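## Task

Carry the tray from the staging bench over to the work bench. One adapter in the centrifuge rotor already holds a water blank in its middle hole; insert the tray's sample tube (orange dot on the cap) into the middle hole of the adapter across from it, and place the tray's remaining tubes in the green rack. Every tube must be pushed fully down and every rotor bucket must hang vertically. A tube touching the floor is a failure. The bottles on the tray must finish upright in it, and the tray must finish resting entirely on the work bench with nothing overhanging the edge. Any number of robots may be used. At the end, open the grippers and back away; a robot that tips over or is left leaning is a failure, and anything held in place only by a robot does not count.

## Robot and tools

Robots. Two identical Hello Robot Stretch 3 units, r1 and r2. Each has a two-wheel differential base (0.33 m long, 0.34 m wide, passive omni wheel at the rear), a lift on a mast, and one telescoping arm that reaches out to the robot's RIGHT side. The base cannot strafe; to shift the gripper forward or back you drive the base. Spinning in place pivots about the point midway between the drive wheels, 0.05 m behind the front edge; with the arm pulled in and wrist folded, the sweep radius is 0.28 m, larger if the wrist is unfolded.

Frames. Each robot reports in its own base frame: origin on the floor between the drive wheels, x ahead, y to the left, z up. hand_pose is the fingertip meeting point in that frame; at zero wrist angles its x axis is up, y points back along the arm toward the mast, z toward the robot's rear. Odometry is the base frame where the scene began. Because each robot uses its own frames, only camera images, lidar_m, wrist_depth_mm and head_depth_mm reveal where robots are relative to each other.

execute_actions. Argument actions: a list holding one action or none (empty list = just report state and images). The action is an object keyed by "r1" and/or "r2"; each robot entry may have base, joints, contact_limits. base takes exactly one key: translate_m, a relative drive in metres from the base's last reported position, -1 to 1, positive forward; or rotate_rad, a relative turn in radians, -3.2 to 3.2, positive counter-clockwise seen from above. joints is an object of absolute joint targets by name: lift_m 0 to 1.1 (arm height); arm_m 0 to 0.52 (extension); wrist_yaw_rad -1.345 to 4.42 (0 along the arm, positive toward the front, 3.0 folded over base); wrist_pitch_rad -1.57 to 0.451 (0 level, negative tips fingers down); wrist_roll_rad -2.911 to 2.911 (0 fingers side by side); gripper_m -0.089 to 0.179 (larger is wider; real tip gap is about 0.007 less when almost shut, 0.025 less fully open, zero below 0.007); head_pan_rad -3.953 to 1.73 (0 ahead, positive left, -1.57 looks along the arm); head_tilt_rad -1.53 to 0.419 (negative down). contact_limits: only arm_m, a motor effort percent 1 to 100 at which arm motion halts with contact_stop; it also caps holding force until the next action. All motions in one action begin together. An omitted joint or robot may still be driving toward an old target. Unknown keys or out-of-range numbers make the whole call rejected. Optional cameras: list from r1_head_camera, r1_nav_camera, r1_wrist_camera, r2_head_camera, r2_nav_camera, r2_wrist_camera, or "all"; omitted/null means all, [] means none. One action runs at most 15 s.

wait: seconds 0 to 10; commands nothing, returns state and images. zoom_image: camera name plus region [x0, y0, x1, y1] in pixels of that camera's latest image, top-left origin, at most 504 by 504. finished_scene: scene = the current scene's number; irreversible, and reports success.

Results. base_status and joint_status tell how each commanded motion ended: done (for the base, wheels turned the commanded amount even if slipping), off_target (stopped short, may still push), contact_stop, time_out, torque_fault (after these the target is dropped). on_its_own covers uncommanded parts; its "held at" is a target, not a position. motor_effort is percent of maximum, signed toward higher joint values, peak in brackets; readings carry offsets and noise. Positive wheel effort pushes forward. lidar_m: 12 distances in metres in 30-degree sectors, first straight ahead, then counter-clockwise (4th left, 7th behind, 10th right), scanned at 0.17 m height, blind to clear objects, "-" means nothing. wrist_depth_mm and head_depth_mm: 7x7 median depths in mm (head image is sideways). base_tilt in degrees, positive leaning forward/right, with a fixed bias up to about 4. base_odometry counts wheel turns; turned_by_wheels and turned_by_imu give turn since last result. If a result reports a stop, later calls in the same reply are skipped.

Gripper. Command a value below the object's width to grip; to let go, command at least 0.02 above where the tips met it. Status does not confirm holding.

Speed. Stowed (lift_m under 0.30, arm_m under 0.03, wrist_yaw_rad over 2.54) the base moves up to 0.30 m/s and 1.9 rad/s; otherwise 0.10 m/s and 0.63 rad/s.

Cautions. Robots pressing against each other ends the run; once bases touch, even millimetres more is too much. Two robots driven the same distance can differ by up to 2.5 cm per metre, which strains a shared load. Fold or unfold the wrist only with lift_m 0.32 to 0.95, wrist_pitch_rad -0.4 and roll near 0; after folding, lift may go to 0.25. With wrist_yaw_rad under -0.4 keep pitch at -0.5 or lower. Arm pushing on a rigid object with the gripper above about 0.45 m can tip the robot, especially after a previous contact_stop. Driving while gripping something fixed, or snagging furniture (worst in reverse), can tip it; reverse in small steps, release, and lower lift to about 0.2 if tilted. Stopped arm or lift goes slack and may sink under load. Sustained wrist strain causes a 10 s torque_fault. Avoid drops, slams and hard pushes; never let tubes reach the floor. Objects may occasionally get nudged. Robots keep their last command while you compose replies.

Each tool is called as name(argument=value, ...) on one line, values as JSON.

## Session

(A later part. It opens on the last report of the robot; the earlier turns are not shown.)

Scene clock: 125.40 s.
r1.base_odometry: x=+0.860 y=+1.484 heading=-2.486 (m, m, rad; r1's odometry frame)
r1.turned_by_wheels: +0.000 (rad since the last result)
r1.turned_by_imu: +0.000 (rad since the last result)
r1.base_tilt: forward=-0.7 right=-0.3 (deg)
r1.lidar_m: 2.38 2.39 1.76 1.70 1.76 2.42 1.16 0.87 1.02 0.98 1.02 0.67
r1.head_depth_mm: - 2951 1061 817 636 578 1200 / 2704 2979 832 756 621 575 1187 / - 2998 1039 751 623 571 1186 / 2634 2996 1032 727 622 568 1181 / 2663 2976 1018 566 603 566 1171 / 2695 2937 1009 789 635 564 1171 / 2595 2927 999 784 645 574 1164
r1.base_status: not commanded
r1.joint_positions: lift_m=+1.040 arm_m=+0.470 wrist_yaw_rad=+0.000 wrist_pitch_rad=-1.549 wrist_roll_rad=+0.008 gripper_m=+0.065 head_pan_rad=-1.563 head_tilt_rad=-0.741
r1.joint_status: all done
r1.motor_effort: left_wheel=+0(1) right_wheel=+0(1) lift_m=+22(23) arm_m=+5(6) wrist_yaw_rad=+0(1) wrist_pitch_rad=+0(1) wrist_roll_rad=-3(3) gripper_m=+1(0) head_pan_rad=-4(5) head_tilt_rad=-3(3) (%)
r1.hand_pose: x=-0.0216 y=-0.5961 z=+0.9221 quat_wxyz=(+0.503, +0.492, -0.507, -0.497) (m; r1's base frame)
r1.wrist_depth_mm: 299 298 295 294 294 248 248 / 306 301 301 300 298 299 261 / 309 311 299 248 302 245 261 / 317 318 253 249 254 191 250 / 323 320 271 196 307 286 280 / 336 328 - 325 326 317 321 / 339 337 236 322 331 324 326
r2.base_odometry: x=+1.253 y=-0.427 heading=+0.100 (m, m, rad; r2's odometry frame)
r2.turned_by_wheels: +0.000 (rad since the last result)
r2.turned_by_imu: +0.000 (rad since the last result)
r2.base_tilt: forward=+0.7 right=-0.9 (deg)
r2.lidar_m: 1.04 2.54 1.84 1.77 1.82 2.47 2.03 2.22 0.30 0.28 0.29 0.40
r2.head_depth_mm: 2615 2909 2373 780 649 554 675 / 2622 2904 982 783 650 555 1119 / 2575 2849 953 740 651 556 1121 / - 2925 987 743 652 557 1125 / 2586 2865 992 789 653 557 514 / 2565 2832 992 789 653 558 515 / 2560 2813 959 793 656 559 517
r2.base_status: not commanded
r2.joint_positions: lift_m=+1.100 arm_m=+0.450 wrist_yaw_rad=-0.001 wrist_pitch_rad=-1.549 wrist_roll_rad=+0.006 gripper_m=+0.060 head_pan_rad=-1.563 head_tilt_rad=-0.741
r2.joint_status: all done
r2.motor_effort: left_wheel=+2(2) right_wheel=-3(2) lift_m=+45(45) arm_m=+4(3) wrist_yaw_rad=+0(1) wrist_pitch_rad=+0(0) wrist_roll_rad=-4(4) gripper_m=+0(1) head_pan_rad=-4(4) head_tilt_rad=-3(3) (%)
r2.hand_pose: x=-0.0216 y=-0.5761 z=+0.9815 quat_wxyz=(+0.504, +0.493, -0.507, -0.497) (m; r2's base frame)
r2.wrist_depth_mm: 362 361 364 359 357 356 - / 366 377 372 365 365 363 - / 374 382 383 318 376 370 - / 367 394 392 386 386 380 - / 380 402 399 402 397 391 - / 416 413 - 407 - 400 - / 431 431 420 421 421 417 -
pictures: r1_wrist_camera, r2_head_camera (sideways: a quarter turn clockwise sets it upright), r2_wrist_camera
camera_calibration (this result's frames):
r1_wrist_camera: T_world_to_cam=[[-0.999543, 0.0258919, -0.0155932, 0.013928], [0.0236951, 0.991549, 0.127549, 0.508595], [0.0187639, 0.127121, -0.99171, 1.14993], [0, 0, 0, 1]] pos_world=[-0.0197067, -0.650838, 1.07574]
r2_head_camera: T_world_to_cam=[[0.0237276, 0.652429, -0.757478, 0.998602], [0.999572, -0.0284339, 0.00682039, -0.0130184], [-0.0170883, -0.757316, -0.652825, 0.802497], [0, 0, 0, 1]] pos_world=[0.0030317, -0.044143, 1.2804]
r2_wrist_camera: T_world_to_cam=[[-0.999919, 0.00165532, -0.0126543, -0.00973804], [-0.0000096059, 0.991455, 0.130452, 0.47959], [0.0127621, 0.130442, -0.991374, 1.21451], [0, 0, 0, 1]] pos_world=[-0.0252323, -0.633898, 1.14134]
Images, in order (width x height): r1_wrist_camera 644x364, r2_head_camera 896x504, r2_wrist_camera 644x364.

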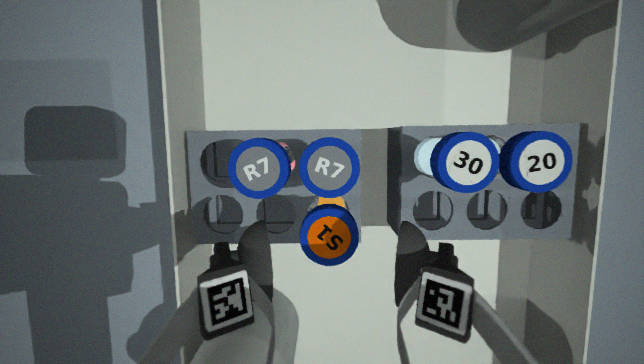

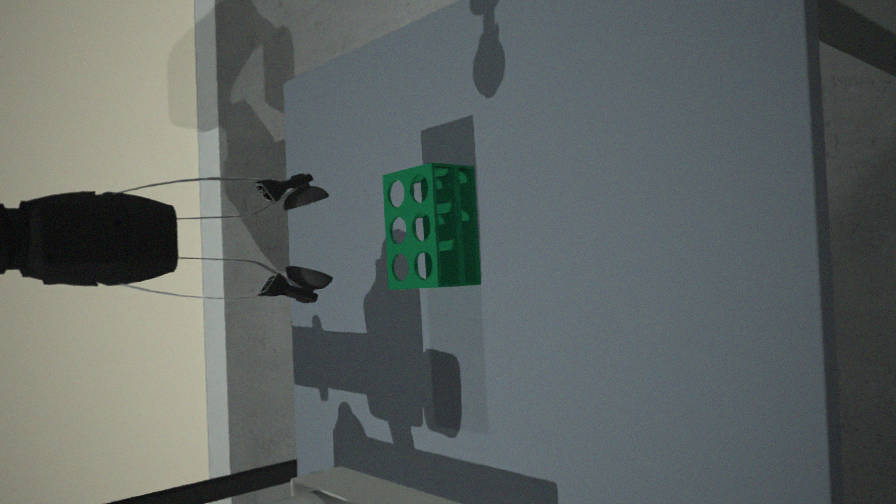

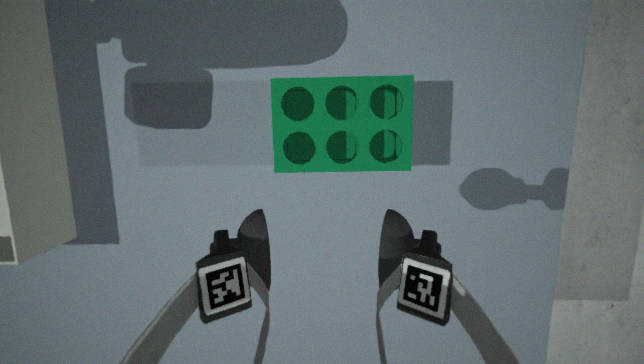

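execute_actions(actions=[{"r1":{"joints":{"lift_m":0.995,"arm_m":0.467}},"r2":{"joints":{"arm_m":0.2,"wrist_roll_rad":1.57}}}], cameras=["r1_wrist_camera"])

execute_actions(actions=[{"r1":{"joints":{"gripper_m":0.0}}}], cameras=[])

execute_actions(actions=[{"r1":{"joints":{"lift_m":1.1}}}], cameras=["r1_wrist_camera"])

execute_actions(actions=[{"r1":{"base":{"translate_m":-0.62},"joints":{"arm_m":0.3,"head_pan_rad":-2.0}},"r2":{"base":{"translate_m":0.3}}}], cameras=["r1_wrist_camera","r1_nav_camera"])

Scene clock: 132.70 s.
r1.base_odometry: x=+0.860 y=+1.484 heading=-2.486 (m, m, rad; r1's odometry frame)
r1.turned_by_wheels: +0.000 (rad since the last result)
r1.turned_by_imu: +0.000 (rad since the last result)
r1.base_tilt: forward=-0.7 right=-0.2 (deg)
r1.lidar_m: 2.38 2.39 1.75 1.70 1.77 2.42 1.17 0.87 1.02 0.98 1.02 0.67
r1.head_depth_mm: 2574 - 1052 818 635 578 1192 / 2707 3027 833 754 619 574 1194 / - 3060 975 750 623 571 1189 / 2658 2990 898 729 622 569 1182 / 2686 2948 1018 568 604 566 1174 / 2670 2950 1010 789 634 564 1170 / 2600 2907 1002 783 645 572 1171
r1.base_status: not commanded
r1.joint_positions: lift_m=+0.995 arm_m=+0.467 wrist_yaw_rad=+0.000 wrist_pitch_rad=-1.549 wrist_roll_rad=+0.008 gripper_m=+0.065 head_pan_rad=-1.563 head_tilt_rad=-0.741
r1.joint_status: all done
r1.motor_effort: left_wheel=-1(1) right_wheel=+1(1) lift_m=+22(24) arm_m=-6(7) wrist_yaw_rad=+0(0) wrist_pitch_rad=-1(1) wrist_roll_rad=-3(3) gripper_m=+1(1) head_pan_rad=-4(5) head_tilt_rad=-3(3) (%)
r1.hand_pose: x=-0.0216 y=-0.5940 z=+0.8771 quat_wxyz=(+0.503, +0.492, -0.507, -0.497) (m; r1's base frame)
r1.wrist_depth_mm: 257 229 252 252 250 251 225 / 263 228 258 255 257 253 236 / 267 227 218 203 259 194 152 / 272 211 146 146 214 144 144 / 277 212 242 151 265 212 209 / 285 279 - 152 277 277 238 / 290 286 234 283 285 282 238
r2.base_odometry: x=+1.253 y=-0.427 heading=+0.100 (m, m, rad; r2's odometry frame)
r2.turned_by_wheels: +0.000 (rad since the last result)
r2.turned_by_imu: +0.000 (rad since the last result)
r2.base_tilt: forward=+0.6 right=-0.8 (deg)
r2.lidar_m: 1.04 2.55 1.84 1.76 1.83 2.47 2.03 2.21 0.30 0.28 0.29 0.40
r2.head_depth_mm: 2739 2851 2299 782 650 554 674 / 2710 2823 952 784 649 555 1122 / - - 949 755 635 556 1123 / - - 956 742 653 558 1121 / 2586 2833 990 789 654 558 514 / 2565 2826 997 791 655 559 515 / 2582 2845 962 792 656 559 517
r2.base_status: not commanded
r2.joint_positions: lift_m=+1.100 arm_m=+0.200 wrist_yaw_rad=+0.001 wrist_pitch_rad=-1.549 wrist_roll_rad=+1.563 gripper_m=+0.060 head_pan_rad=-1.563 head_tilt_rad=-0.741
r2.joint_status: all done
r2.motor_effort: left_wheel=+2(2) right_wheel=-2(3) lift_m=+45(45) arm_m=-1(2) wrist_yaw_rad=-1(0) wrist_pitch_rad=+0(0) wrist_roll_rad=+5(5) gripper_m=+0(2) head_pan_rad=-4(3) head_tilt_rad=-3(3) (%)
r2.hand_pose: x=-0.0216 y=-0.3265 z=+0.9815 quat_wxyz=(+0.003, +0.003, -0.715, -0.700) (m; r2's base frame)
r2.wrist_depth_mm: 369 359 365 357 - - - / 375 373 372 367 369 - - / 359 383 381 376 381 - - / 367 395 394 386 - - - / 409 407 405 398 - - - / 417 412 - 409 - - - / 433 425 430 421 - - -
pictures: r1_wrist_camera
camera_calibration (this result's frames):
r1_wrist_camera: T_world_to_cam=[[-0.999543, 0.0258918, -0.0155932, 0.0131708], [0.023695, 0.991549, 0.127549, 0.512207], [0.0187639, 0.127121, -0.99171, 1.10504], [0, 0, 0, 1]] pos_world=[-0.0197067, -0.648693, 1.03075]
Images, in order (width x height): r1_wrist_camera 644x364.

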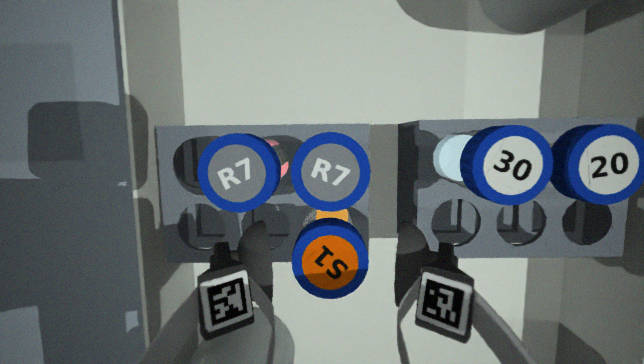

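Scene clock: 133.83 s.
r1.base_odometry: x=+0.860 y=+1.484 heading=-2.486 (m, m, rad; r1's odometry frame)
r1.turned_by_wheels: +0.000 (rad since the last result)
r1.turned_by_imu: +0.000 (rad since the last result)
r1.base_tilt: forward=-0.7 right=-0.2 (deg)
r1.lidar_m: 2.39 2.39 1.76 1.69 1.76 2.41 1.16 0.87 1.02 0.98 1.02 0.67
r1.head_depth_mm: 2577 - 1054 821 635 577 1196 / 2692 3077 833 754 623 576 1191 / - 3018 1031 750 622 572 1186 / 2644 2988 898 727 620 567 1183 / 2661 2946 1019 567 604 565 1175 / 2667 2932 1008 791 635 563 1168 / 2593 2901 1001 786 647 573 1166
r1.base_status: not commanded
r1.joint_positions: lift_m=+0.995 arm_m=+0.467 wrist_yaw_rad=+0.000 wrist_pitch_rad=-1.549 wrist_roll_rad=+0.008 gripper_m=+0.001 head_pan_rad=-1.563 head_tilt_rad=-0.741
r1.joint_status: all done
r1.motor_effort: left_wheel=-1(1) right_wheel=+1(1) lift_m=+22(22) arm_m=-5(6) wrist_yaw_rad=+0(0) wrist_pitch_rad=+0(1) wrist_roll_rad=-3(3) gripper_m=-12(86) head_pan_rad=-4(5) head_tilt_rad=-4(3) (%)
r1.hand_pose: x=-0.0216 y=-0.5940 z=+0.8771 quat_wxyz=(+0.503, +0.492, -0.507, -0.497) (m; r1's base frame)
r1.wrist_depth_mm: 253 229 253 250 250 250 227 / 263 227 257 255 255 257 239 / 266 228 217 204 258 195 152 / 274 212 146 145 214 144 144 / 276 213 241 150 240 210 209 / 283 282 277 149 - 276 238 / 289 287 228 282 281 282 237
r2.base_odometry: x=+1.253 y=-0.427 heading=+0.100 (m, m, rad; r2's odometry frame)
r2.turned_by_wheels: +0.000 (rad since the last result)
r2.turned_by_imu: +0.000 (rad since the last result)
r2.base_tilt: forward=+0.8 right=-0.7 (deg)
r2.lidar_m: 1.04 2.54 1.85 1.77 1.82 2.47 2.03 2.21 0.30 0.28 0.29 0.40
r2.head_depth_mm: 2709 2853 2298 780 649 554 675 / 2736 2836 953 783 649 556 1122 / - - 951 755 634 557 1122 / - - 956 743 652 557 1120 / 2605 2830 991 788 653 557 515 / 2579 2824 997 789 655 559 515 / 2564 2821 963 792 655 560 516
r2.base_status: not commanded
r2.joint_positions: lift_m=+1.100 arm_m=+0.200 wrist_yaw_rad=+0.001 wrist_pitch_rad=-1.549 wrist_roll_rad=+1.563 gripper_m=+0.060 head_pan_rad=-1.563 head_tilt_rad=-0.741
r2.joint_status: not commanded
r2.motor_effort: left_wheel=+1(1) right_wheel=-3(3) lift_m=+45(45) arm_m=-1(1) wrist_yaw_rad=-1(0) wrist_pitch_rad=+0(0) wrist_roll_rad=+5(5) gripper_m=-1(0) head_pan_rad=-4(4) head_tilt_rad=-3(3) (%)
r2.hand_pose: x=-0.0216 y=-0.3265 z=+0.9815 quat_wxyz=(+0.003, +0.003, -0.715, -0.700) (m; r2's base frame)
r2.wrist_depth_mm: 369 367 363 363 - - - / 378 378 373 366 368 - - / 363 385 383 379 376 - - / 370 395 393 391 - - - / 406 402 400 407 - - - / 419 420 - 413 - - - / 434 427 425 420 - - -
pictures: none
No camera images: the call's "cameras" was empty. Leave "cameras" out to get every camera's image.

Scene clock: 135.63 s.
r1.base_odometry: x=+0.860 y=+1.484 heading=-2.486 (m, m, rad; r1's odometry frame)
r1.turned_by_wheels: +0.000 (rad since the last result)
r1.turned_by_imu: +0.000 (rad since the last result)
r1.base_tilt: forward=-0.8 right=-0.2 (deg)
r1.lidar_m: 2.38 2.39 1.75 1.70 1.76 2.43 1.17 0.87 1.02 0.98 1.02 0.67
r1.head_depth_mm: 2646 2959 1054 820 635 577 1199 / 2664 2955 832 754 621 575 1193 / 2646 3023 914 748 622 573 1189 / 2630 3013 897 731 621 568 1179 / 2699 2936 1021 568 604 566 1174 / 2679 2931 1011 789 634 564 1171 / 2602 2885 1000 785 645 574 1165
r1.base_status: not commanded
r1.joint_positions: lift_m=+1.100 arm_m=+0.467 wrist_yaw_rad=+0.000 wrist_pitch_rad=-1.549 wrist_roll_rad=+0.008 gripper_m=+0.001 head_pan_rad=-1.563 head_tilt_rad=-0.741
r1.joint_status: all done
r1.motor_effort: left_wheel=-1(2) right_wheel=+1(1) lift_m=+27(31) arm_m=-6(6) wrist_yaw_rad=+0(0) wrist_pitch_rad=-1(1) wrist_roll_rad=-3(3) gripper_m=-11(12) head_pan_rad=-5(4) head_tilt_rad=-3(3) (%)
r1.hand_pose: x=-0.0216 y=-0.5940 z=+0.9819 quat_wxyz=(+0.503, +0.492, -0.507, -0.497) (m; r1's base frame)
r1.wrist_depth_mm: 357 355 352 349 346 253 349 / 364 360 356 357 358 353 349 / 377 373 339 306 311 305 363 / 373 375 310 312 312 311 372 / 388 384 378 150 377 362 376 / 396 395 383 149 - 383 382 / 407 397 247 360 355 359 392
r2.base_odometry: x=+1.253 y=-0.427 heading=+0.100 (m, m, rad; r2's odometry frame)
r2.turned_by_wheels: +0.000 (rad since the last result)
r2.turned_by_imu: +0.000 (rad since the last result)
r2.base_tilt: forward=+0.7 right=-0.9 (deg)
r2.lidar_m: 1.04 2.54 1.84 1.77 1.83 2.47 2.03 2.21 0.30 0.28 0.29 0.40
r2.head_depth_mm: 2736 2849 2291 782 650 553 675 / 2722 2839 952 782 649 556 1121 / - - 951 755 636 556 1119 / - - 952 743 653 558 1121 / 2573 2832 993 789 654 557 515 / 2573 2819 996 788 654 559 516 / 2571 2835 960 791 655 560 515
r2.base_status: not commanded
r2.joint_positions: lift_m=+1.100 arm_m=+0.200 wrist_yaw_rad=+0.001 wrist_pitch_rad=-1.549 wrist_roll_rad=+1.563 gripper_m=+0.060 head_pan_rad=-1.563 head_tilt_rad=-0.741
r2.joint_status: not commanded
r2.motor_effort: left_wheel=+1(1) right_wheel=-3(3) lift_m=+45(45) arm_m=-1(1) wrist_yaw_rad=-1(1) wrist_pitch_rad=+0(0) wrist_roll_rad=+5(5) gripper_m=+0(1) head_pan_rad=-3(4) head_tilt_rad=-3(3) (%)
r2.hand_pose: x=-0.0216 y=-0.3265 z=+0.9815 quat_wxyz=(+0.003, +0.003, -0.715, -0.700) (m; r2's base frame)
r2.wrist_depth_mm: 363 366 362 358 - - - / 375 375 371 366 368 - - / 362 384 383 381 376 - - / 366 395 393 386 - - - / 407 407 399 404 - - - / 417 414 - 408 - - - / 430 432 427 422 - - -
pictures: r1_wrist_camera
camera_calibration (this result's frames):
r1_wrist_camera: T_world_to_cam=[[-0.999543, 0.0258917, -0.0155932, 0.0148041], [0.0236948, 0.991549, 0.127549, 0.498845], [0.0187639, 0.127121, -0.99171, 1.20892], [0, 0, 0, 1]] pos_world=[-0.0197067, -0.648692, 1.1355]
Images, in order (width x height): r1_wrist_camera 644x364.

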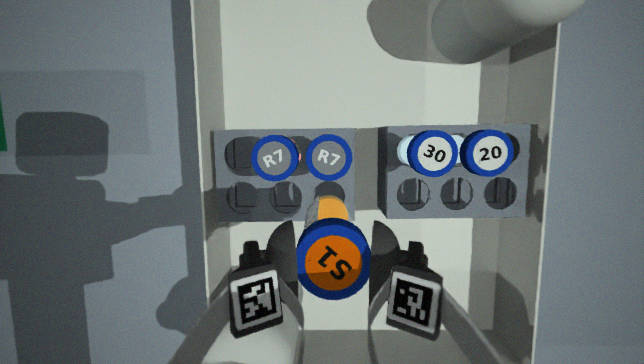

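Scene clock: 142.77 s.
r1.base_odometry: x=+1.351 y=+1.862 heading=-2.486 (m, m, rad; r1's odometry frame)
r1.turned_by_wheels: +0.000 (rad since the last result)
r1.turned_by_imu: -0.001 (rad since the last result)
r1.base_tilt: forward=-0.7 right=-0.3 (deg)
r1.lidar_m: 3.00 2.40 1.76 1.70 1.77 2.35 1.16 0.48 0.38 0.98 1.02 1.25
r1.head_depth_mm: 985 1101 1050 778 802 845 1159 / 913 1041 1033 883 906 839 1082 / 876 971 1024 1055 942 993 1137 / 2861 3138 2406 1124 656 664 1044 / 2794 3099 2497 794 653 579 1181 / 2702 2994 1010 788 649 551 1167 / 2670 2894 992 719 630 549 1145
r1.base_status: done
r1.joint_positions: lift_m=+1.100 arm_m=+0.300 wrist_yaw_rad=+0.000 wrist_pitch_rad=-1.549 wrist_roll_rad=+0.006 gripper_m=+0.001 head_pan_rad=-1.993 head_tilt_rad=-0.741
r1.joint_status: all done
r1.motor_effort: left_wheel=-1(3) right_wheel=+1(2) lift_m=+27(27) arm_m=-6(6) wrist_yaw_rad=+0(0) wrist_pitch_rad=-1(1) wrist_roll_rad=-2(3) gripper_m=-11(11) head_pan_rad=-5(44) head_tilt_rad=-4(4) (%)
r1.hand_pose: x=-0.0216 y=-0.4270 z=+0.9819 quat_wxyz=(+0.504, +0.493, -0.507, -0.496) (m; r1's base frame)
r1.wrist_depth_mm: 359 351 351 350 349 352 543 / 361 358 364 358 361 357 560 / 371 374 373 367 365 362 560 / 380 376 375 374 375 374 578 / 388 388 389 149 381 379 600 / 398 396 390 148 - 389 - / - - - - - - -
r2.base_odometry: x=+1.552 y=-0.397 heading=+0.100 (m, m, rad; r2's odometry frame)
r2.turned_by_wheels: +0.000 (rad since the last result)
r2.turned_by_imu: +0.000 (rad since the last result)
r2.base_tilt: forward=+0.8 right=-0.9 (deg)
r2.lidar_m: 1.29 2.55 1.84 1.77 1.83 2.48 2.32 0.40 0.29 0.28 0.29 0.39
r2.head_depth_mm: 2753 2825 946 760 649 553 1116 / 2732 2848 948 783 650 555 1117 / - - 953 782 636 556 513 / - - 847 762 653 557 514 / 2598 2804 889 762 653 557 515 / 2576 2846 934 765 647 558 515 / 2559 2839 927 635 642 559 516
r2.base_status: done
r2.joint_positions: lift_m=+1.100 arm_m=+0.200 wrist_yaw_rad=+0.001 wrist_pitch_rad=-1.549 wrist_roll_rad=+1.563 gripper_m=+0.060 head_pan_rad=-1.563 head_tilt_rad=-0.741
r2.joint_status: not commanded
r2.motor_effort: left_wheel=+1(6) right_wheel=-3(4) lift_m=+45(45) arm_m=-1(1) wrist_yaw_rad=+1(2) wrist_pitch_rad=+0(0) wrist_roll_rad=+5(5) gripper_m=+0(0) head_pan_rad=-4(4) head_tilt_rad=-2(3) (%)
r2.hand_pose: x=-0.0216 y=-0.3265 z=+0.9815 quat_wxyz=(+0.003, +0.003, -0.715, -0.700) (m; r2's base frame)
r2.wrist_depth_mm: 364 362 361 362 - - - / 378 375 369 370 373 - - / 384 384 382 379 377 - - / 391 389 394 387 396 - - / 398 401 399 402 - - - / 409 404 - 412 - - - / 411 426 420 430 - - -
pictures: r1_nav_camera (sideways: a quarter turn counterclockwise sets it upright), r1_wrist_camera
camera_calibration (this result's frames):
r1_nav_camera: T_world_to_cam=[[-0.287366, -0.606803, 0.741087, -0.922429], [-0.917884, 0.395554, -0.0320402, 0.0992943], [-0.273698, -0.689439, -0.670644, 0.835114], [0, 0, 0, 1]] pos_world=[0.0546352, -0.0232492, 1.24685]
r1_wrist_camera: T_world_to_cam=[[-0.99958, 0.0244238, -0.0155682, 0.00982275], [0.0222418, 0.991583, 0.127549, 0.333241], [0.0185524, 0.127149, -0.99171, 1.1877], [0, 0, 0, 1]] pos_world=[-0.019628, -0.481691, 1.1355]
Images, in order (width x height): r1_nav_camera 672x504, r1_wrist_camera 644x364.

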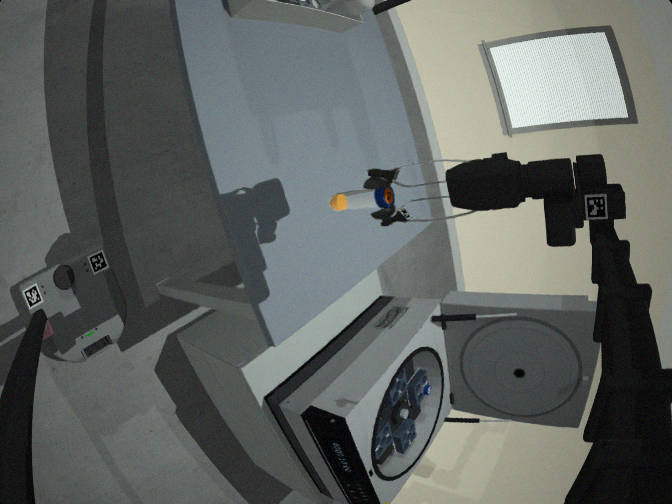

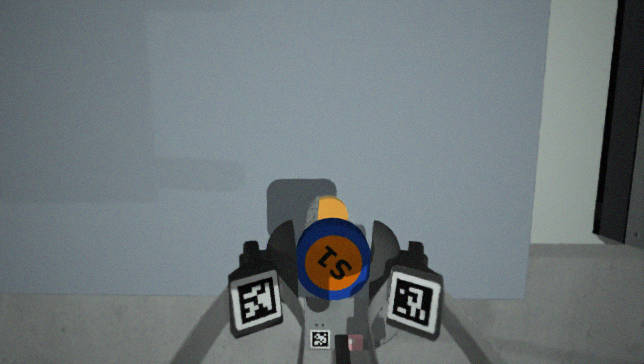

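execute_actions(actions=[{"r1":{"base":{"translate_m":-0.62},"joints":{"head_pan_rad":-1.57}},"r2":{"base":{"translate_m":0.16},"joints":{"arm_m":0.49,"gripper_m":0.065}}}], cameras=["r2_wrist_camera"])

execute_actions(actions=[{"r1":{"joints":{"arm_m":0.42}},"r2":{"joints":{"lift_m":1.03}}}], cameras=["r1_wrist_camera","r2_wrist_camera","r2_head_camera"])

Scene clock: 151.90 s.
r1.base_odometry: x=+1.842 y=+2.240 heading=-2.486 (m, m, rad; r1's odometry frame)
r1.turned_by_wheels: +0.000 (rad since the last result)
r1.turned_by_imu: -0.001 (rad since the last result)
r1.base_tilt: forward=-0.7 right=-0.3 (deg)
r1.lidar_m: 1.86 2.41 1.76 1.70 1.77 1.70 1.64 0.42 0.31 0.30 0.31 0.52
r1.head_depth_mm: 760 846 928 812 689 582 690 / 772 849 936 837 671 579 693 / - 862 940 805 667 577 691 / 750 - 932 755 599 575 691 / 745 845 897 806 595 575 689 / 2610 2919 2456 799 594 573 686 / 2636 2960 2463 1844 1389 769 695
r1.base_status: done
r1.joint_positions: lift_m=+1.100 arm_m=+0.300 wrist_yaw_rad=+0.000 wrist_pitch_rad=-1.549 wrist_roll_rad=+0.006 gripper_m=+0.001 head_pan_rad=-1.577 head_tilt_rad=-0.741
r1.joint_status: all done
r1.motor_effort: left_wheel=+0(4) right_wheel=+0(3) lift_m=+26(27) arm_m=-5(6) wrist_yaw_rad=-1(0) wrist_pitch_rad=-1(1) wrist_roll_rad=-3(2) gripper_m=-11(12) head_pan_rad=+5(44) head_tilt_rad=-3(3) (%)
r1.hand_pose: x=-0.0216 y=-0.4270 z=+0.9819 quat_wxyz=(+0.504, +0.493, -0.507, -0.496) (m; r1's base frame)
r1.wrist_depth_mm: - - 345 347 352 366 345 / - - 323 379 373 369 388 / - - 323 468 370 383 364 / - 788 330 366 434 393 329 / 558 - 337 149 337 334 334 / - - - 149 - - - / - - - - - - -
r2.base_odometry: x=+1.711 y=-0.381 heading=+0.100 (m, m, rad; r2's odometry frame)
r2.turned_by_wheels: +0.000 (rad since the last result)
r2.turned_by_imu: +0.000 (rad since the last result)
r2.base_tilt: forward=+0.8 right=-0.7 (deg)
r2.lidar_m: 1.28 2.56 1.84 1.77 1.84 2.48 2.49 0.40 0.29 0.28 0.29 0.39
r2.head_depth_mm: 2623 2897 982 781 648 555 1119 / 2625 2860 899 756 649 555 512 / 2632 2853 824 759 651 556 512 / - 2873 920 761 652 557 514 / 2573 2825 932 618 646 558 515 / 2573 2818 995 768 655 558 515 / 2561 2833 999 792 656 559 506
r2.base_status: done
r2.joint_positions: lift_m=+1.100 arm_m=+0.490 wrist_yaw_rad=+0.000 wrist_pitch_rad=-1.548 wrist_roll_rad=+1.564 gripper_m=+0.065 head_pan_rad=-1.563 head_tilt_rad=-0.741
r2.joint_status: all done
r2.motor_effort: left_wheel=+1(8) right_wheel=-3(5) lift_m=+45(45) arm_m=+3(5) wrist_yaw_rad=+1(0) wrist_pitch_rad=+0(0) wrist_roll_rad=+4(5) gripper_m=+0(36) head_pan_rad=-4(3) head_tilt_rad=-4(4) (%)
r2.hand_pose: x=-0.0215 y=-0.6162 z=+0.9815 quat_wxyz=(+0.003, +0.002, -0.715, -0.699) (m; r2's base frame)
r2.wrist_depth_mm: 231 319 314 345 347 352 351 / 249 340 307 365 364 364 358 / 347 380 318 369 373 367 373 / 361 391 387 380 380 386 380 / 372 400 380 391 374 390 390 / 416 409 - 401 - 404 399 / 434 426 423 425 250 416 415
pictures: r2_wrist_camera
camera_calibration (this result's frames):
r2_wrist_camera: T_world_to_cam=[[-0.0112241, 0.999301, -0.0356625, 0.649026], [0.988534, 0.0164598, 0.150098, -0.0794711], [0.15058, -0.0335689, -0.988028, 1.11832], [0, 0, 0, 1]] pos_world=[-0.0825524, -0.609723, 1.14001]
Images, in order (width x height): r2_wrist_camera 644x364.

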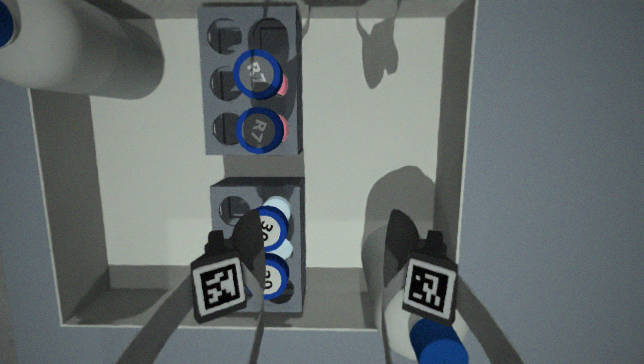

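Scene clock: 154.03 s.
r1.base_odometry: x=+1.842 y=+2.240 heading=-2.486 (m, m, rad; r1's odometry frame)
r1.turned_by_wheels: +0.000 (rad since the last result)
r1.turned_by_imu: +0.000 (rad since the last result)
r1.base_tilt: forward=-0.8 right=-0.3 (deg)
r1.lidar_m: 1.85 2.40 1.76 1.70 1.76 1.71 1.64 0.42 0.31 0.30 0.31 0.52
r1.head_depth_mm: 749 846 926 811 689 581 692 / 759 845 934 837 672 580 689 / 761 861 935 804 671 577 691 / 736 877 917 786 599 576 692 / 747 844 898 806 599 575 687 / 2613 2915 2460 800 593 574 686 / 2663 2934 2435 1857 1389 766 695
r1.base_status: not commanded
r1.joint_positions: lift_m=+1.100 arm_m=+0.420 wrist_yaw_rad=+0.000 wrist_pitch_rad=-1.549 wrist_roll_rad=+0.006 gripper_m=+0.001 head_pan_rad=-1.577 head_tilt_rad=-0.741
r1.joint_status: all done
r1.motor_effort: left_wheel=+0(2) right_wheel=+1(1) lift_m=+27(27) arm_m=+5(6) wrist_yaw_rad=+0(0) wrist_pitch_rad=-1(1) wrist_roll_rad=-2(2) gripper_m=-11(12) head_pan_rad=+5(5) head_tilt_rad=-3(3) (%)
r1.hand_pose: x=-0.0216 y=-0.5461 z=+0.9819 quat_wxyz=(+0.504, +0.493, -0.507, -0.496) (m; r1's base frame)
r1.wrist_depth_mm: - - 315 369 365 364 366 / - - 351 382 371 371 369 / - - 356 380 362 380 366 / - - 347 392 390 392 386 / - 848 337 149 386 398 369 / 523 - 341 149 - 403 342 / - - 351 351 348 349 343
r2.base_odometry: x=+1.711 y=-0.381 heading=+0.100 (m, m, rad; r2's odometry frame)
r2.turned_by_wheels: +0.000 (rad since the last result)
r2.turned_by_imu: +0.000 (rad since the last result)
r2.base_tilt: forward=+0.6 right=-0.8 (deg)
r2.lidar_m: 1.28 2.56 1.85 1.77 1.84 2.48 2.49 0.40 0.29 0.28 0.29 0.39
r2.head_depth_mm: - 2896 983 779 649 554 1116 / 2666 2888 900 757 648 555 512 / 2712 2937 826 759 651 557 513 / - - 944 760 651 557 514 / 2585 2823 932 618 647 557 515 / 2560 2816 994 767 655 558 515 / 2553 2833 998 791 656 560 506
r2.base_status: not commanded
r2.joint_positions: lift_m=+1.030 arm_m=+0.490 wrist_yaw_rad=+0.000 wrist_pitch_rad=-1.548 wrist_roll_rad=+1.564 gripper_m=+0.065 head_pan_rad=-1.563 head_tilt_rad=-0.741
r2.joint_status: all done
r2.motor_effort: left_wheel=+1(2) right_wheel=-3(3) lift_m=+21(42) arm_m=+3(3) wrist_yaw_rad=+1(1) wrist_pitch_rad=+0(0) wrist_roll_rad=+4(4) gripper_m=+1(1) head_pan_rad=-4(4) head_tilt_rad=-3(3) (%)
r2.hand_pose: x=-0.0215 y=-0.6162 z=+0.9125 quat_wxyz=(+0.003, +0.002, -0.715, -0.699) (m; r2's base frame)
r2.wrist_depth_mm: 225 290 234 290 289 271 286 / 253 298 231 298 296 293 293 / 307 308 186 302 302 294 303 / 318 320 300 312 313 307 307 / 322 328 257 319 317 317 319 / 325 339 - 331 - 327 329 / 307 319 240 305 198 338 337
pictures: r1_wrist_camera, r2_head_camera (sideways: a quarter turn clockwise sets it upright), r2_wrist_camera
camera_calibration (this result's frames):
r1_wrist_camera: T_world_to_cam=[[-0.99958, 0.0244269, -0.0155683, 0.0127346], [0.0222449, 0.991583, 0.127546, 0.451388], [0.0185528, 0.127146, -0.991711, 1.20285], [0, 0, 0, 1]] pos_world=[-0.0196281, -0.600837, 1.1355]
r2_head_camera: T_world_to_cam=[[0.0237443, 0.652428, -0.757478, 0.998601], [0.999572, -0.0284595, 0.00682039, -0.0130184], [-0.0171077, -0.757316, -0.652825, 0.802497], [0, 0, 0, 1]] pos_world=[0.00303057, -0.044143, 1.2804]
r2_wrist_camera: T_world_to_cam=[[-0.0112245, 0.999301, -0.0356626, 0.646567], [0.988534, 0.0164602, 0.150098, -0.0691138], [0.15058, -0.0335689, -0.988028, 1.05015], [0, 0, 0, 1]] pos_world=[-0.0825524, -0.609725, 1.07101]
Images, in order (width x height): r1_wrist_camera 644x364, r2_head_camera 896x504, r2_wrist_camera 644x364.

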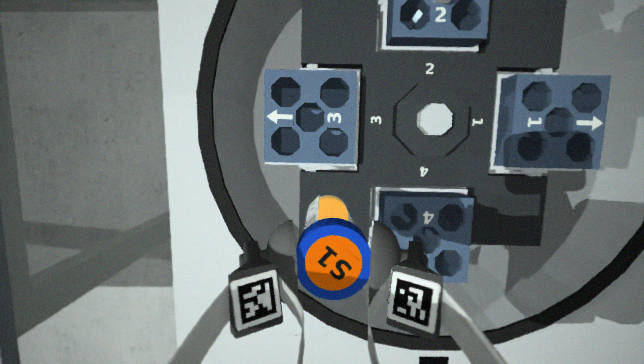

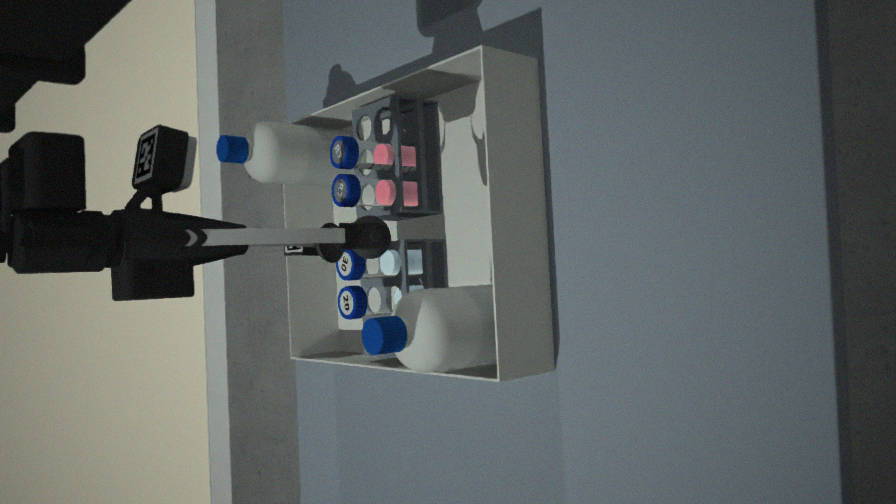

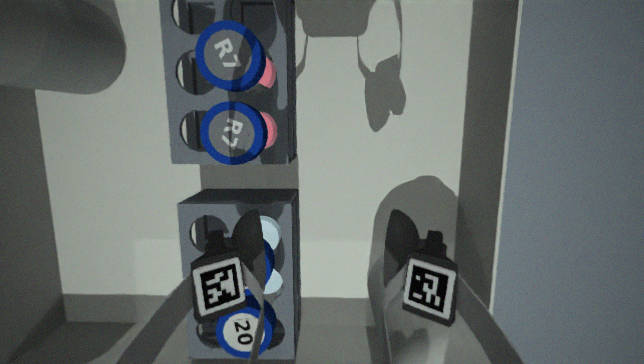

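execute_actions(actions=[{"r1":{"base":{"translate_m":-0.1},"joints":{"arm_m":0.363}},"r2":{"base":{"rotate_rad":0.12},"joints":{"lift_m":1.1}}}], cameras=[])

execute_actions(actions=[{"r1":{"joints":{"lift_m":1.0}},"r2":{"base":{"translate_m":-0.5},"joints":{"arm_m":0.4}}}], cameras=["r1_wrist_camera","r1_head_camera"])

zoom_image(camera="r1_wrist_camera", region=[220,100,440,300])

Scene clock: 159.93 s.
r1.base_odometry: x=+1.922 y=+2.301 heading=-2.486 (m, m, rad; r1's odometry frame)
r1.turned_by_wheels: +0.000 (rad since the last result)
r1.turned_by_imu: +0.000 (rad since the last result)
r1.base_tilt: forward=-0.8 right=-0.2 (deg)
r1.lidar_m: 1.95 2.41 1.77 1.70 1.76 1.60 1.54 0.42 0.31 0.30 0.31 0.42
r1.head_depth_mm: 749 852 2386 774 610 582 690 / 768 845 920 836 607 579 690 / 760 862 933 823 682 578 691 / 740 - 927 788 645 576 690 / 746 843 927 806 643 575 687 / 748 845 913 805 592 574 685 / 774 2880 2363 732 590 573 683
r1.base_status: done
r1.joint_positions: lift_m=+1.100 arm_m=+0.363 wrist_yaw_rad=+0.000 wrist_pitch_rad=-1.549 wrist_roll_rad=+0.006 gripper_m=+0.001 head_pan_rad=-1.577 head_tilt_rad=-0.741
r1.joint_status: all done
r1.motor_effort: left_wheel=-1(4) right_wheel=+0(3) lift_m=+27(27) arm_m=-5(6) wrist_yaw_rad=+0(0) wrist_pitch_rad=-1(1) wrist_roll_rad=-3(3) gripper_m=-12(11) head_pan_rad=+5(5) head_tilt_rad=-3(3) (%)
r1.hand_pose: x=-0.0216 y=-0.4900 z=+0.9819 quat_wxyz=(+0.504, +0.493, -0.507, -0.496) (m; r1's base frame)
r1.wrist_depth_mm: - 348 361 367 374 372 306 / - 347 361 359 375 359 316 / - 354 386 381 381 383 319 / - 335 393 384 387 362 326 / 627 337 382 150 422 332 336 / - 349 343 149 - 341 344 / - - - - - - -
r2.base_odometry: x=+1.711 y=-0.381 heading=+0.220 (m, m, rad; r2's odometry frame)
r2.turned_by_wheels: +0.120 (rad since the last result)
r2.turned_by_imu: +0.121 (rad since the last result)
r2.base_tilt: forward=+0.7 right=-0.9 (deg)
r2.lidar_m: 2.79 2.28 1.80 1.77 1.91 2.83 0.75 0.36 0.28 0.28 0.30 0.44
r2.head_depth_mm: 2541 2776 860 755 637 554 501 / 2568 2821 872 759 642 555 512 / 2626 2830 932 758 647 556 513 / - 2867 884 619 652 558 515 / 2615 2891 993 766 653 557 514 / 2623 2897 992 791 655 559 1125 / 2647 2901 998 792 655 559 1127
r2.base_status: done
r2.joint_positions: lift_m=+1.100 arm_m=+0.490 wrist_yaw_rad=+0.000 wrist_pitch_rad=-1.548 wrist_roll_rad=+1.564 gripper_m=+0.065 head_pan_rad=-1.563 head_tilt_rad=-0.741
r2.joint_status: all done
r2.motor_effort: left_wheel=-3(8) right_wheel=+2(10) lift_m=+45(47) arm_m=+3(3) wrist_yaw_rad=+0(0) wrist_pitch_rad=+0(0) wrist_roll_rad=+4(4) gripper_m=+1(1) head_pan_rad=-4(4) head_tilt_rad=-3(3) (%)
r2.hand_pose: x=-0.0215 y=-0.6162 z=+0.9815 quat_wxyz=(+0.003, +0.002, -0.715, -0.699) (m; r2's base frame)
r2.wrist_depth_mm: 332 362 357 353 355 350 353 / 348 370 365 367 361 364 361 / 351 387 323 371 372 372 370 / 363 390 331 381 327 379 384 / 408 392 363 377 239 391 388 / 413 418 - 411 - 402 403 / 433 429 422 420 415 418 421
pictures: none
No camera images: the call's "cameras" was empty. Leave "cameras" out to get every camera's image.

Scene clock: 166.00 s.
r1.base_odometry: x=+1.922 y=+2.301 heading=-2.486 (m, m, rad; r1's odometry frame)
r1.turned_by_wheels: +0.000 (rad since the last result)
r1.turned_by_imu: +0.000 (rad since the last result)
r1.base_tilt: forward=-0.8 right=-0.3 (deg)
r1.lidar_m: 1.95 2.41 1.76 1.70 1.77 1.60 1.54 0.42 0.31 0.30 0.31 0.43
r1.head_depth_mm: 725 - 2294 777 611 580 689 / 722 860 920 837 608 579 692 / - - 926 821 681 577 691 / 735 845 913 833 645 577 689 / 747 845 930 806 643 576 687 / 749 845 915 806 592 572 684 / 772 2889 2340 735 590 572 683
r1.base_status: not commanded
r1.joint_positions: lift_m=+1.000 arm_m=+0.363 wrist_yaw_rad=+0.000 wrist_pitch_rad=-1.549 wrist_roll_rad=+0.006 gripper_m=+0.001 head_pan_rad=-1.577 head_tilt_rad=-0.741
r1.joint_status: all done
r1.motor_effort: left_wheel=-1(1) right_wheel=+1(0) lift_m=+23(24) arm_m=-7(6) wrist_yaw_rad=+0(1) wrist_pitch_rad=-1(1) wrist_roll_rad=-2(2) gripper_m=-11(11) head_pan_rad=+4(5) head_tilt_rad=-3(3) (%)
r1.hand_pose: x=-0.0216 y=-0.4900 z=+0.8821 quat_wxyz=(+0.504, +0.493, -0.507, -0.496) (m; r1's base frame)
r1.wrist_depth_mm: 263 257 269 254 268 250 252 / 262 258 280 262 279 258 265 / 251 322 287 286 285 301 275 / 234 296 291 267 288 301 255 / 236 268 365 149 367 295 232 / 241 243 272 149 - 248 236 / 245 246 242 246 244 243 241
r2.base_odometry: x=+1.223 y=-0.490 heading=+0.220 (m, m, rad; r2's odometry frame)
r2.turned_by_wheels: +0.000 (rad since the last result)
r2.turned_by_imu: +0.001 (rad since the last result)
r2.base_tilt: forward=+0.6 right=-0.8 (deg)
r2.lidar_m: 1.91 2.36 1.85 1.83 1.96 2.92 1.98 0.29 0.23 0.22 0.24 0.36
r2.head_depth_mm: 2495 2787 985 780 648 554 484 / 2483 2794 987 783 649 555 484 / 2502 2798 985 733 651 556 486 / - 2859 993 763 652 557 486 / 2586 2825 992 789 654 558 486 / 2576 2862 995 790 656 558 487 / 2610 2883 836 748 656 559 487
r2.base_status: done
r2.joint_positions: lift_m=+1.100 arm_m=+0.400 wrist_yaw_rad=+0.000 wrist_pitch_rad=-1.548 wrist_roll_rad=+1.564 gripper_m=+0.065 head_pan_rad=-1.563 head_tilt_rad=-0.741
r2.joint_status: all done
r2.motor_effort: left_wheel=-4(9) right_wheel=+2(5) lift_m=+45(46) arm_m=-1(2) wrist_yaw_rad=+1(1) wrist_pitch_rad=+0(0) wrist_roll_rad=+4(4) gripper_m=+1(0) head_pan_rad=-4(4) head_tilt_rad=-3(4) (%)
r2.hand_pose: x=-0.0215 y=-0.5268 z=+0.9815 quat_wxyz=(+0.003, +0.002, -0.715, -0.699) (m; r2's base frame)
r2.wrist_depth_mm: 367 364 361 353 355 353 353 / 373 374 366 368 362 365 360 / 385 387 381 380 376 376 368 / 393 394 386 384 383 381 378 / 407 411 399 399 395 391 395 / 419 418 - 412 - 403 402 / 430 427 431 423 420 415 -
pictures: r1_head_camera (sideways: a quarter turn clockwise sets it upright), r1_wrist_camera
camera_calibration (this result's frames):
r1_head_camera: T_world_to_cam=[[-0.0375234, 0.662856, -0.747806, 0.997818], [0.998836, 0.00217489, -0.0481917, 0.0579835], [-0.0303178, -0.748744, -0.662166, 0.823194], [0, 0, 0, 1]] pos_world=[0.00448293, -0.0451746, 1.29406]
r1_wrist_camera: T_world_to_cam=[[-0.99958, 0.0244234, -0.0155682, 0.0098082], [0.0222415, 0.991583, 0.127546, 0.40844], [0.0185523, 0.127146, -0.991711, 1.09677], [0, 0, 0, 1]] pos_world=[-0.0196279, -0.544691, 1.03574]
Images, in order (width x height): r1_head_camera 896x504, r1_wrist_camera 644x364.

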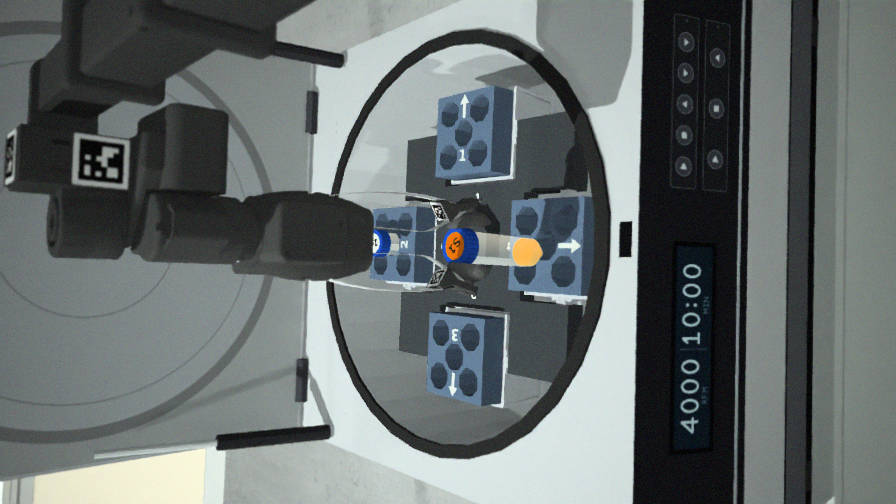

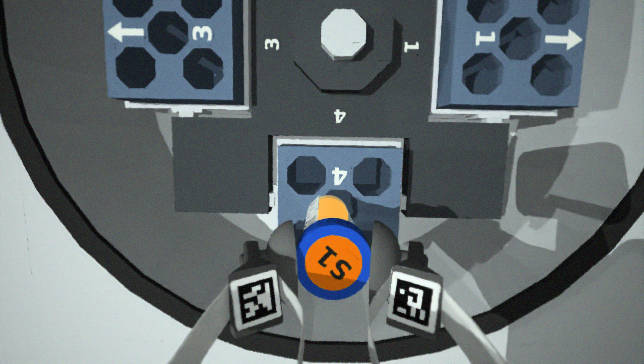

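Region (220, 100, 440, 300) of r1_wrist_camera's 644x364 image, scaled by 2.291; it fills the top 458 rows of this view, and the rest is white.

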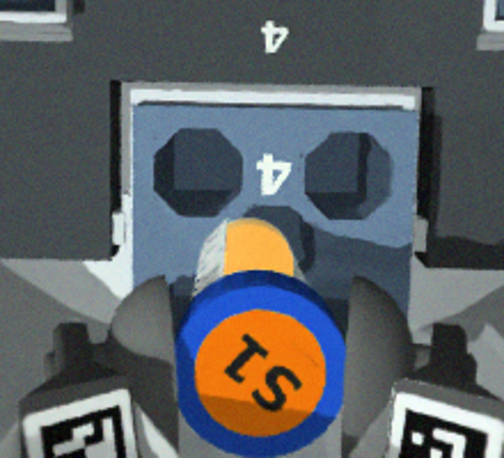

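execute_actions(actions=[{"r1":{"base":{"translate_m":-0.009},"joints":{"arm_m":0.361}},"r2":{"base":{"rotate_rad":-0.12}}}], cameras=["r1_wrist_camera"])

execute_actions(actions=[{"r1":{"joints":{"lift_m":0.96}},"r2":{"base":{"translate_m":0.504},"joints":{"arm_m":0.48}}}], cameras=["r1_wrist_camera","r1_head_camera","r2_wrist_camera"])

Scene clock: 170.67 s.
r1.base_odometry: x=+1.929 y=+2.306 heading=-2.486 (m, m, rad; r1's odometry frame)
r1.turned_by_wheels: +0.000 (rad since the last result)
r1.turned_by_imu: +0.000 (rad since the last result)
r1.base_tilt: forward=-0.7 right=-0.3 (deg)
r1.lidar_m: 1.96 2.41 1.76 1.70 1.77 1.59 1.53 0.42 0.31 0.30 0.31 0.42
r1.head_depth_mm: 725 - 2393 774 612 581 692 / 723 861 917 832 606 579 691 / - - 927 811 682 578 692 / 736 847 - 838 643 577 691 / 747 844 935 805 660 575 686 / 747 843 913 800 593 573 685 / 761 2867 2341 740 589 573 682
r1.base_status: done
r1.joint_positions: lift_m=+1.000 arm_m=+0.361 wrist_yaw_rad=+0.000 wrist_pitch_rad=-1.549 wrist_roll_rad=+0.006 gripper_m=+0.001 head_pan_rad=-1.577 head_tilt_rad=-0.741
r1.joint_status: all done
r1.motor_effort: left_wheel=-1(4) right_wheel=+0(3) lift_m=+23(22) arm_m=-6(6) wrist_yaw_rad=+0(0) wrist_pitch_rad=-1(1) wrist_roll_rad=-3(2) gripper_m=-11(12) head_pan_rad=+5(4) head_tilt_rad=-4(4) (%)
r1.hand_pose: x=-0.0216 y=-0.4880 z=+0.8821 quat_wxyz=(+0.504, +0.493, -0.507, -0.496) (m; r1's base frame)
r1.wrist_depth_mm: 273 253 277 254 271 252 253 / 273 263 282 267 281 257 262 / 258 325 287 285 287 315 264 / 239 295 292 280 291 305 243 / 236 273 375 150 354 291 231 / 238 242 277 149 - 244 236 / 248 246 241 244 243 242 241
r2.base_odometry: x=+1.223 y=-0.490 heading=+0.100 (m, m, rad; r2's odometry frame)
r2.turned_by_wheels: -0.120 (rad since the last result)
r2.turned_by_imu: -0.121 (rad since the last result)
r2.base_tilt: forward=+0.7 right=-0.7 (deg)
r2.lidar_m: 0.83 2.63 1.90 1.83 1.88 2.56 1.98 0.31 0.23 0.22 0.23 0.31
r2.head_depth_mm: 2573 2842 2364 1784 649 555 483 / 2527 2846 984 783 650 555 484 / 2515 2818 987 784 651 557 485 / - 2848 991 720 653 557 486 / 2528 2816 988 760 653 558 486 / 2523 2822 998 790 654 559 486 / 2518 2813 999 793 656 559 487
r2.base_status: done
r2.joint_positions: lift_m=+1.100 arm_m=+0.400 wrist_yaw_rad=+0.000 wrist_pitch_rad=-1.548 wrist_roll_rad=+1.564 gripper_m=+0.065 head_pan_rad=-1.563 head_tilt_rad=-0.741
r2.joint_status: not commanded
r2.motor_effort: left_wheel=+0(7) right_wheel=-3(9) lift_m=+45(46) arm_m=-1(1) wrist_yaw_rad=+1(0) wrist_pitch_rad=+0(0) wrist_roll_rad=+4(4) gripper_m=+1(0) head_pan_rad=-4(4) head_tilt_rad=-3(3) (%)
r2.hand_pose: x=-0.0215 y=-0.5268 z=+0.9815 quat_wxyz=(+0.003, +0.002, -0.715, -0.699) (m; r2's base frame)
r2.wrist_depth_mm: 364 363 360 360 358 357 355 / 375 375 370 364 370 365 361 / 383 379 378 378 376 373 369 / 394 392 388 383 386 383 382 / 402 410 401 393 396 396 392 / 418 421 - 412 - 402 403 / 434 426 427 425 415 417 416
pictures: r1_wrist_camera
camera_calibration (this result's frames):
r1_wrist_camera: T_world_to_cam=[[-0.99958, 0.0244232, -0.0155682, 0.00975936], [0.0222413, 0.991583, 0.127546, 0.406461], [0.0185523, 0.127146, -0.991711, 1.09652], [0, 0, 0, 1]] pos_world=[-0.0196279, -0.542696, 1.03574]
Images, in order (width x height): r1_wrist_camera 644x364.

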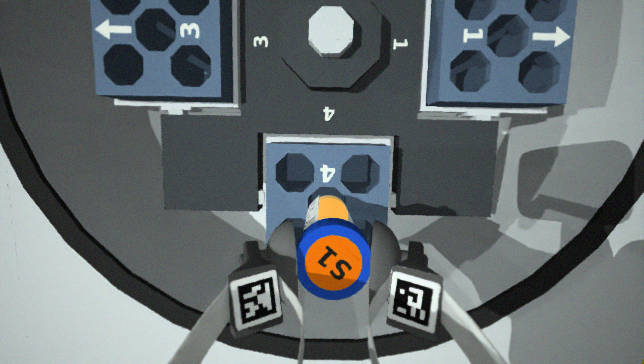

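Scene clock: 177.03 s.
r1.base_odometry: x=+1.929 y=+2.306 heading=-2.486 (m, m, rad; r1's odometry frame)
r1.turned_by_wheels: +0.000 (rad since the last result)
r1.turned_by_imu: +0.000 (rad since the last result)
r1.base_tilt: forward=-0.8 right=-0.3 (deg)
r1.lidar_m: 1.96 2.41 1.76 1.70 1.76 1.59 1.53 0.42 0.31 0.30 0.31 0.42
r1.head_depth_mm: 747 - - 748 613 581 691 / 737 - 920 831 605 579 692 / 737 - 924 830 681 579 690 / 745 845 - 800 643 577 690 / 746 844 926 805 661 576 689 / 748 843 910 800 593 574 685 / 759 2839 2335 739 590 572 683
r1.base_status: not commanded
r1.joint_positions: lift_m=+0.960 arm_m=+0.361 wrist_yaw_rad=+0.000 wrist_pitch_rad=-1.549 wrist_roll_rad=+0.006 gripper_m=+0.001 head_pan_rad=-1.577 head_tilt_rad=-0.741
r1.joint_status: all done
r1.motor_effort: left_wheel=-1(0) right_wheel=+0(0) lift_m=+23(20) arm_m=-6(5) wrist_yaw_rad=+0(1) wrist_pitch_rad=-1(0) wrist_roll_rad=-2(2) gripper_m=-12(12) head_pan_rad=+5(5) head_tilt_rad=-3(4) (%)
r1.hand_pose: x=-0.0216 y=-0.4880 z=+0.8421 quat_wxyz=(+0.504, +0.493, -0.507, -0.496) (m; r1's base frame)
r1.wrist_depth_mm: 223 215 238 217 233 212 210 / 245 219 243 243 242 215 227 / 260 253 248 244 247 246 259 / 239 254 251 234 248 252 242 / 215 268 337 149 312 271 218 / 195 229 277 149 - 242 196 / 204 203 221 244 224 200 200
r2.base_odometry: x=+1.725 y=-0.439 heading=+0.100 (m, m, rad; r2's odometry frame)
r2.turned_by_wheels: +0.000 (rad since the last result)
r2.turned_by_imu: -0.001 (rad since the last result)
r2.base_tilt: forward=+0.7 right=-0.9 (deg)
r2.lidar_m: 0.76 2.64 1.91 1.83 1.89 2.57 2.49 0.31 0.22 0.22 0.22 0.30
r2.head_depth_mm: 2564 2879 979 780 625 554 484 / 2536 2805 827 734 620 555 483 / 2590 2810 886 734 618 557 484 / - 2827 891 721 621 557 485 / 2515 2812 903 561 604 558 486 / 2531 2824 993 787 647 558 487 / 2505 2812 2416 793 655 559 488
r2.base_status: done
r2.joint_positions: lift_m=+1.100 arm_m=+0.480 wrist_yaw_rad=+0.000 wrist_pitch_rad=-1.548 wrist_roll_rad=+1.564 gripper_m=+0.065 head_pan_rad=-1.563 head_tilt_rad=-0.741
r2.joint_status: all done
r2.motor_effort: left_wheel=+1(6) right_wheel=-3(5) lift_m=+45(45) arm_m=+3(5) wrist_yaw_rad=+1(1) wrist_pitch_rad=+0(0) wrist_roll_rad=+4(4) gripper_m=+0(0) head_pan_rad=-4(3) head_tilt_rad=-3(3) (%)
r2.hand_pose: x=-0.0215 y=-0.6062 z=+0.9815 quat_wxyz=(+0.003, +0.002, -0.715, -0.699) (m; r2's base frame)
r2.wrist_depth_mm: 219 231 340 303 355 332 353 / 379 286 368 311 367 360 360 / 389 379 378 318 375 369 370 / 399 378 386 381 383 376 381 / 418 398 391 333 388 383 391 / - 383 - 344 - 256 404 / - 433 426 422 417 231 410
pictures: r1_head_camera (sideways: a quarter turn clockwise sets it upright), r1_wrist_camera, r2_wrist_camera
camera_calibration (this result's frames):
r1_head_camera: T_world_to_cam=[[-0.0375249, 0.662856, -0.747806, 0.997818], [0.998836, 0.00217715, -0.0481917, 0.0579835], [-0.0303161, -0.748744, -0.662166, 0.823194], [0, 0, 0, 1]] pos_world=[0.00448304, -0.0451746, 1.29406]
r1_wrist_camera: T_world_to_cam=[[-0.99958, 0.0244236, -0.0155683, 0.00913677], [0.0222417, 0.991583, 0.127546, 0.41156], [0.0185523, 0.127146, -0.991711, 1.05685], [0, 0, 0, 1]] pos_world=[-0.0196279, -0.542693, 0.995738]
r2_wrist_camera: T_world_to_cam=[[-0.011362, 0.999298, -0.0356961, 0.639073], [0.988532, 0.0166013, 0.150097, -0.0795467], [0.150584, -0.0335813, -0.988027, 1.11865], [0, 0, 0, 1]] pos_world=[-0.0825558, -0.599738, 1.14001]
Images, in order (width x height): r1_head_camera 896x504, r1_wrist_camera 644x364, r2_wrist_camera 644x364.

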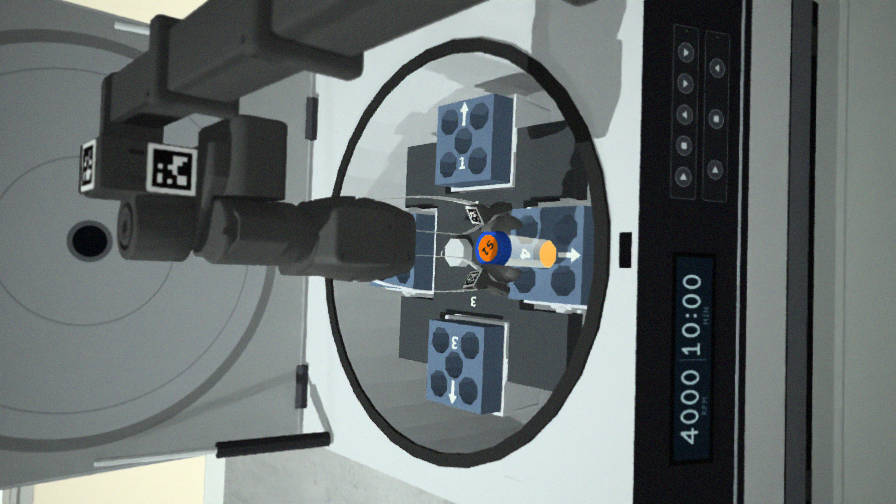

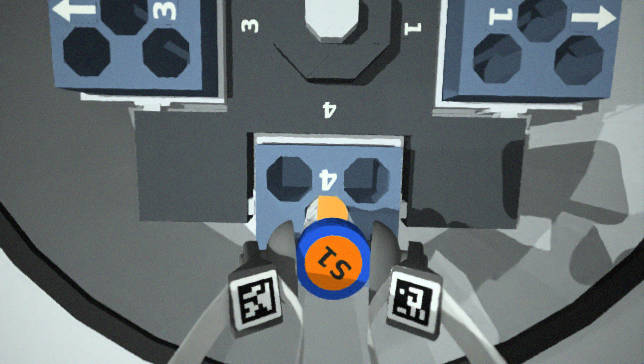

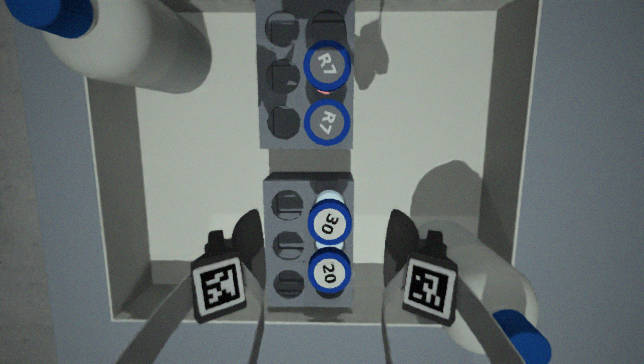

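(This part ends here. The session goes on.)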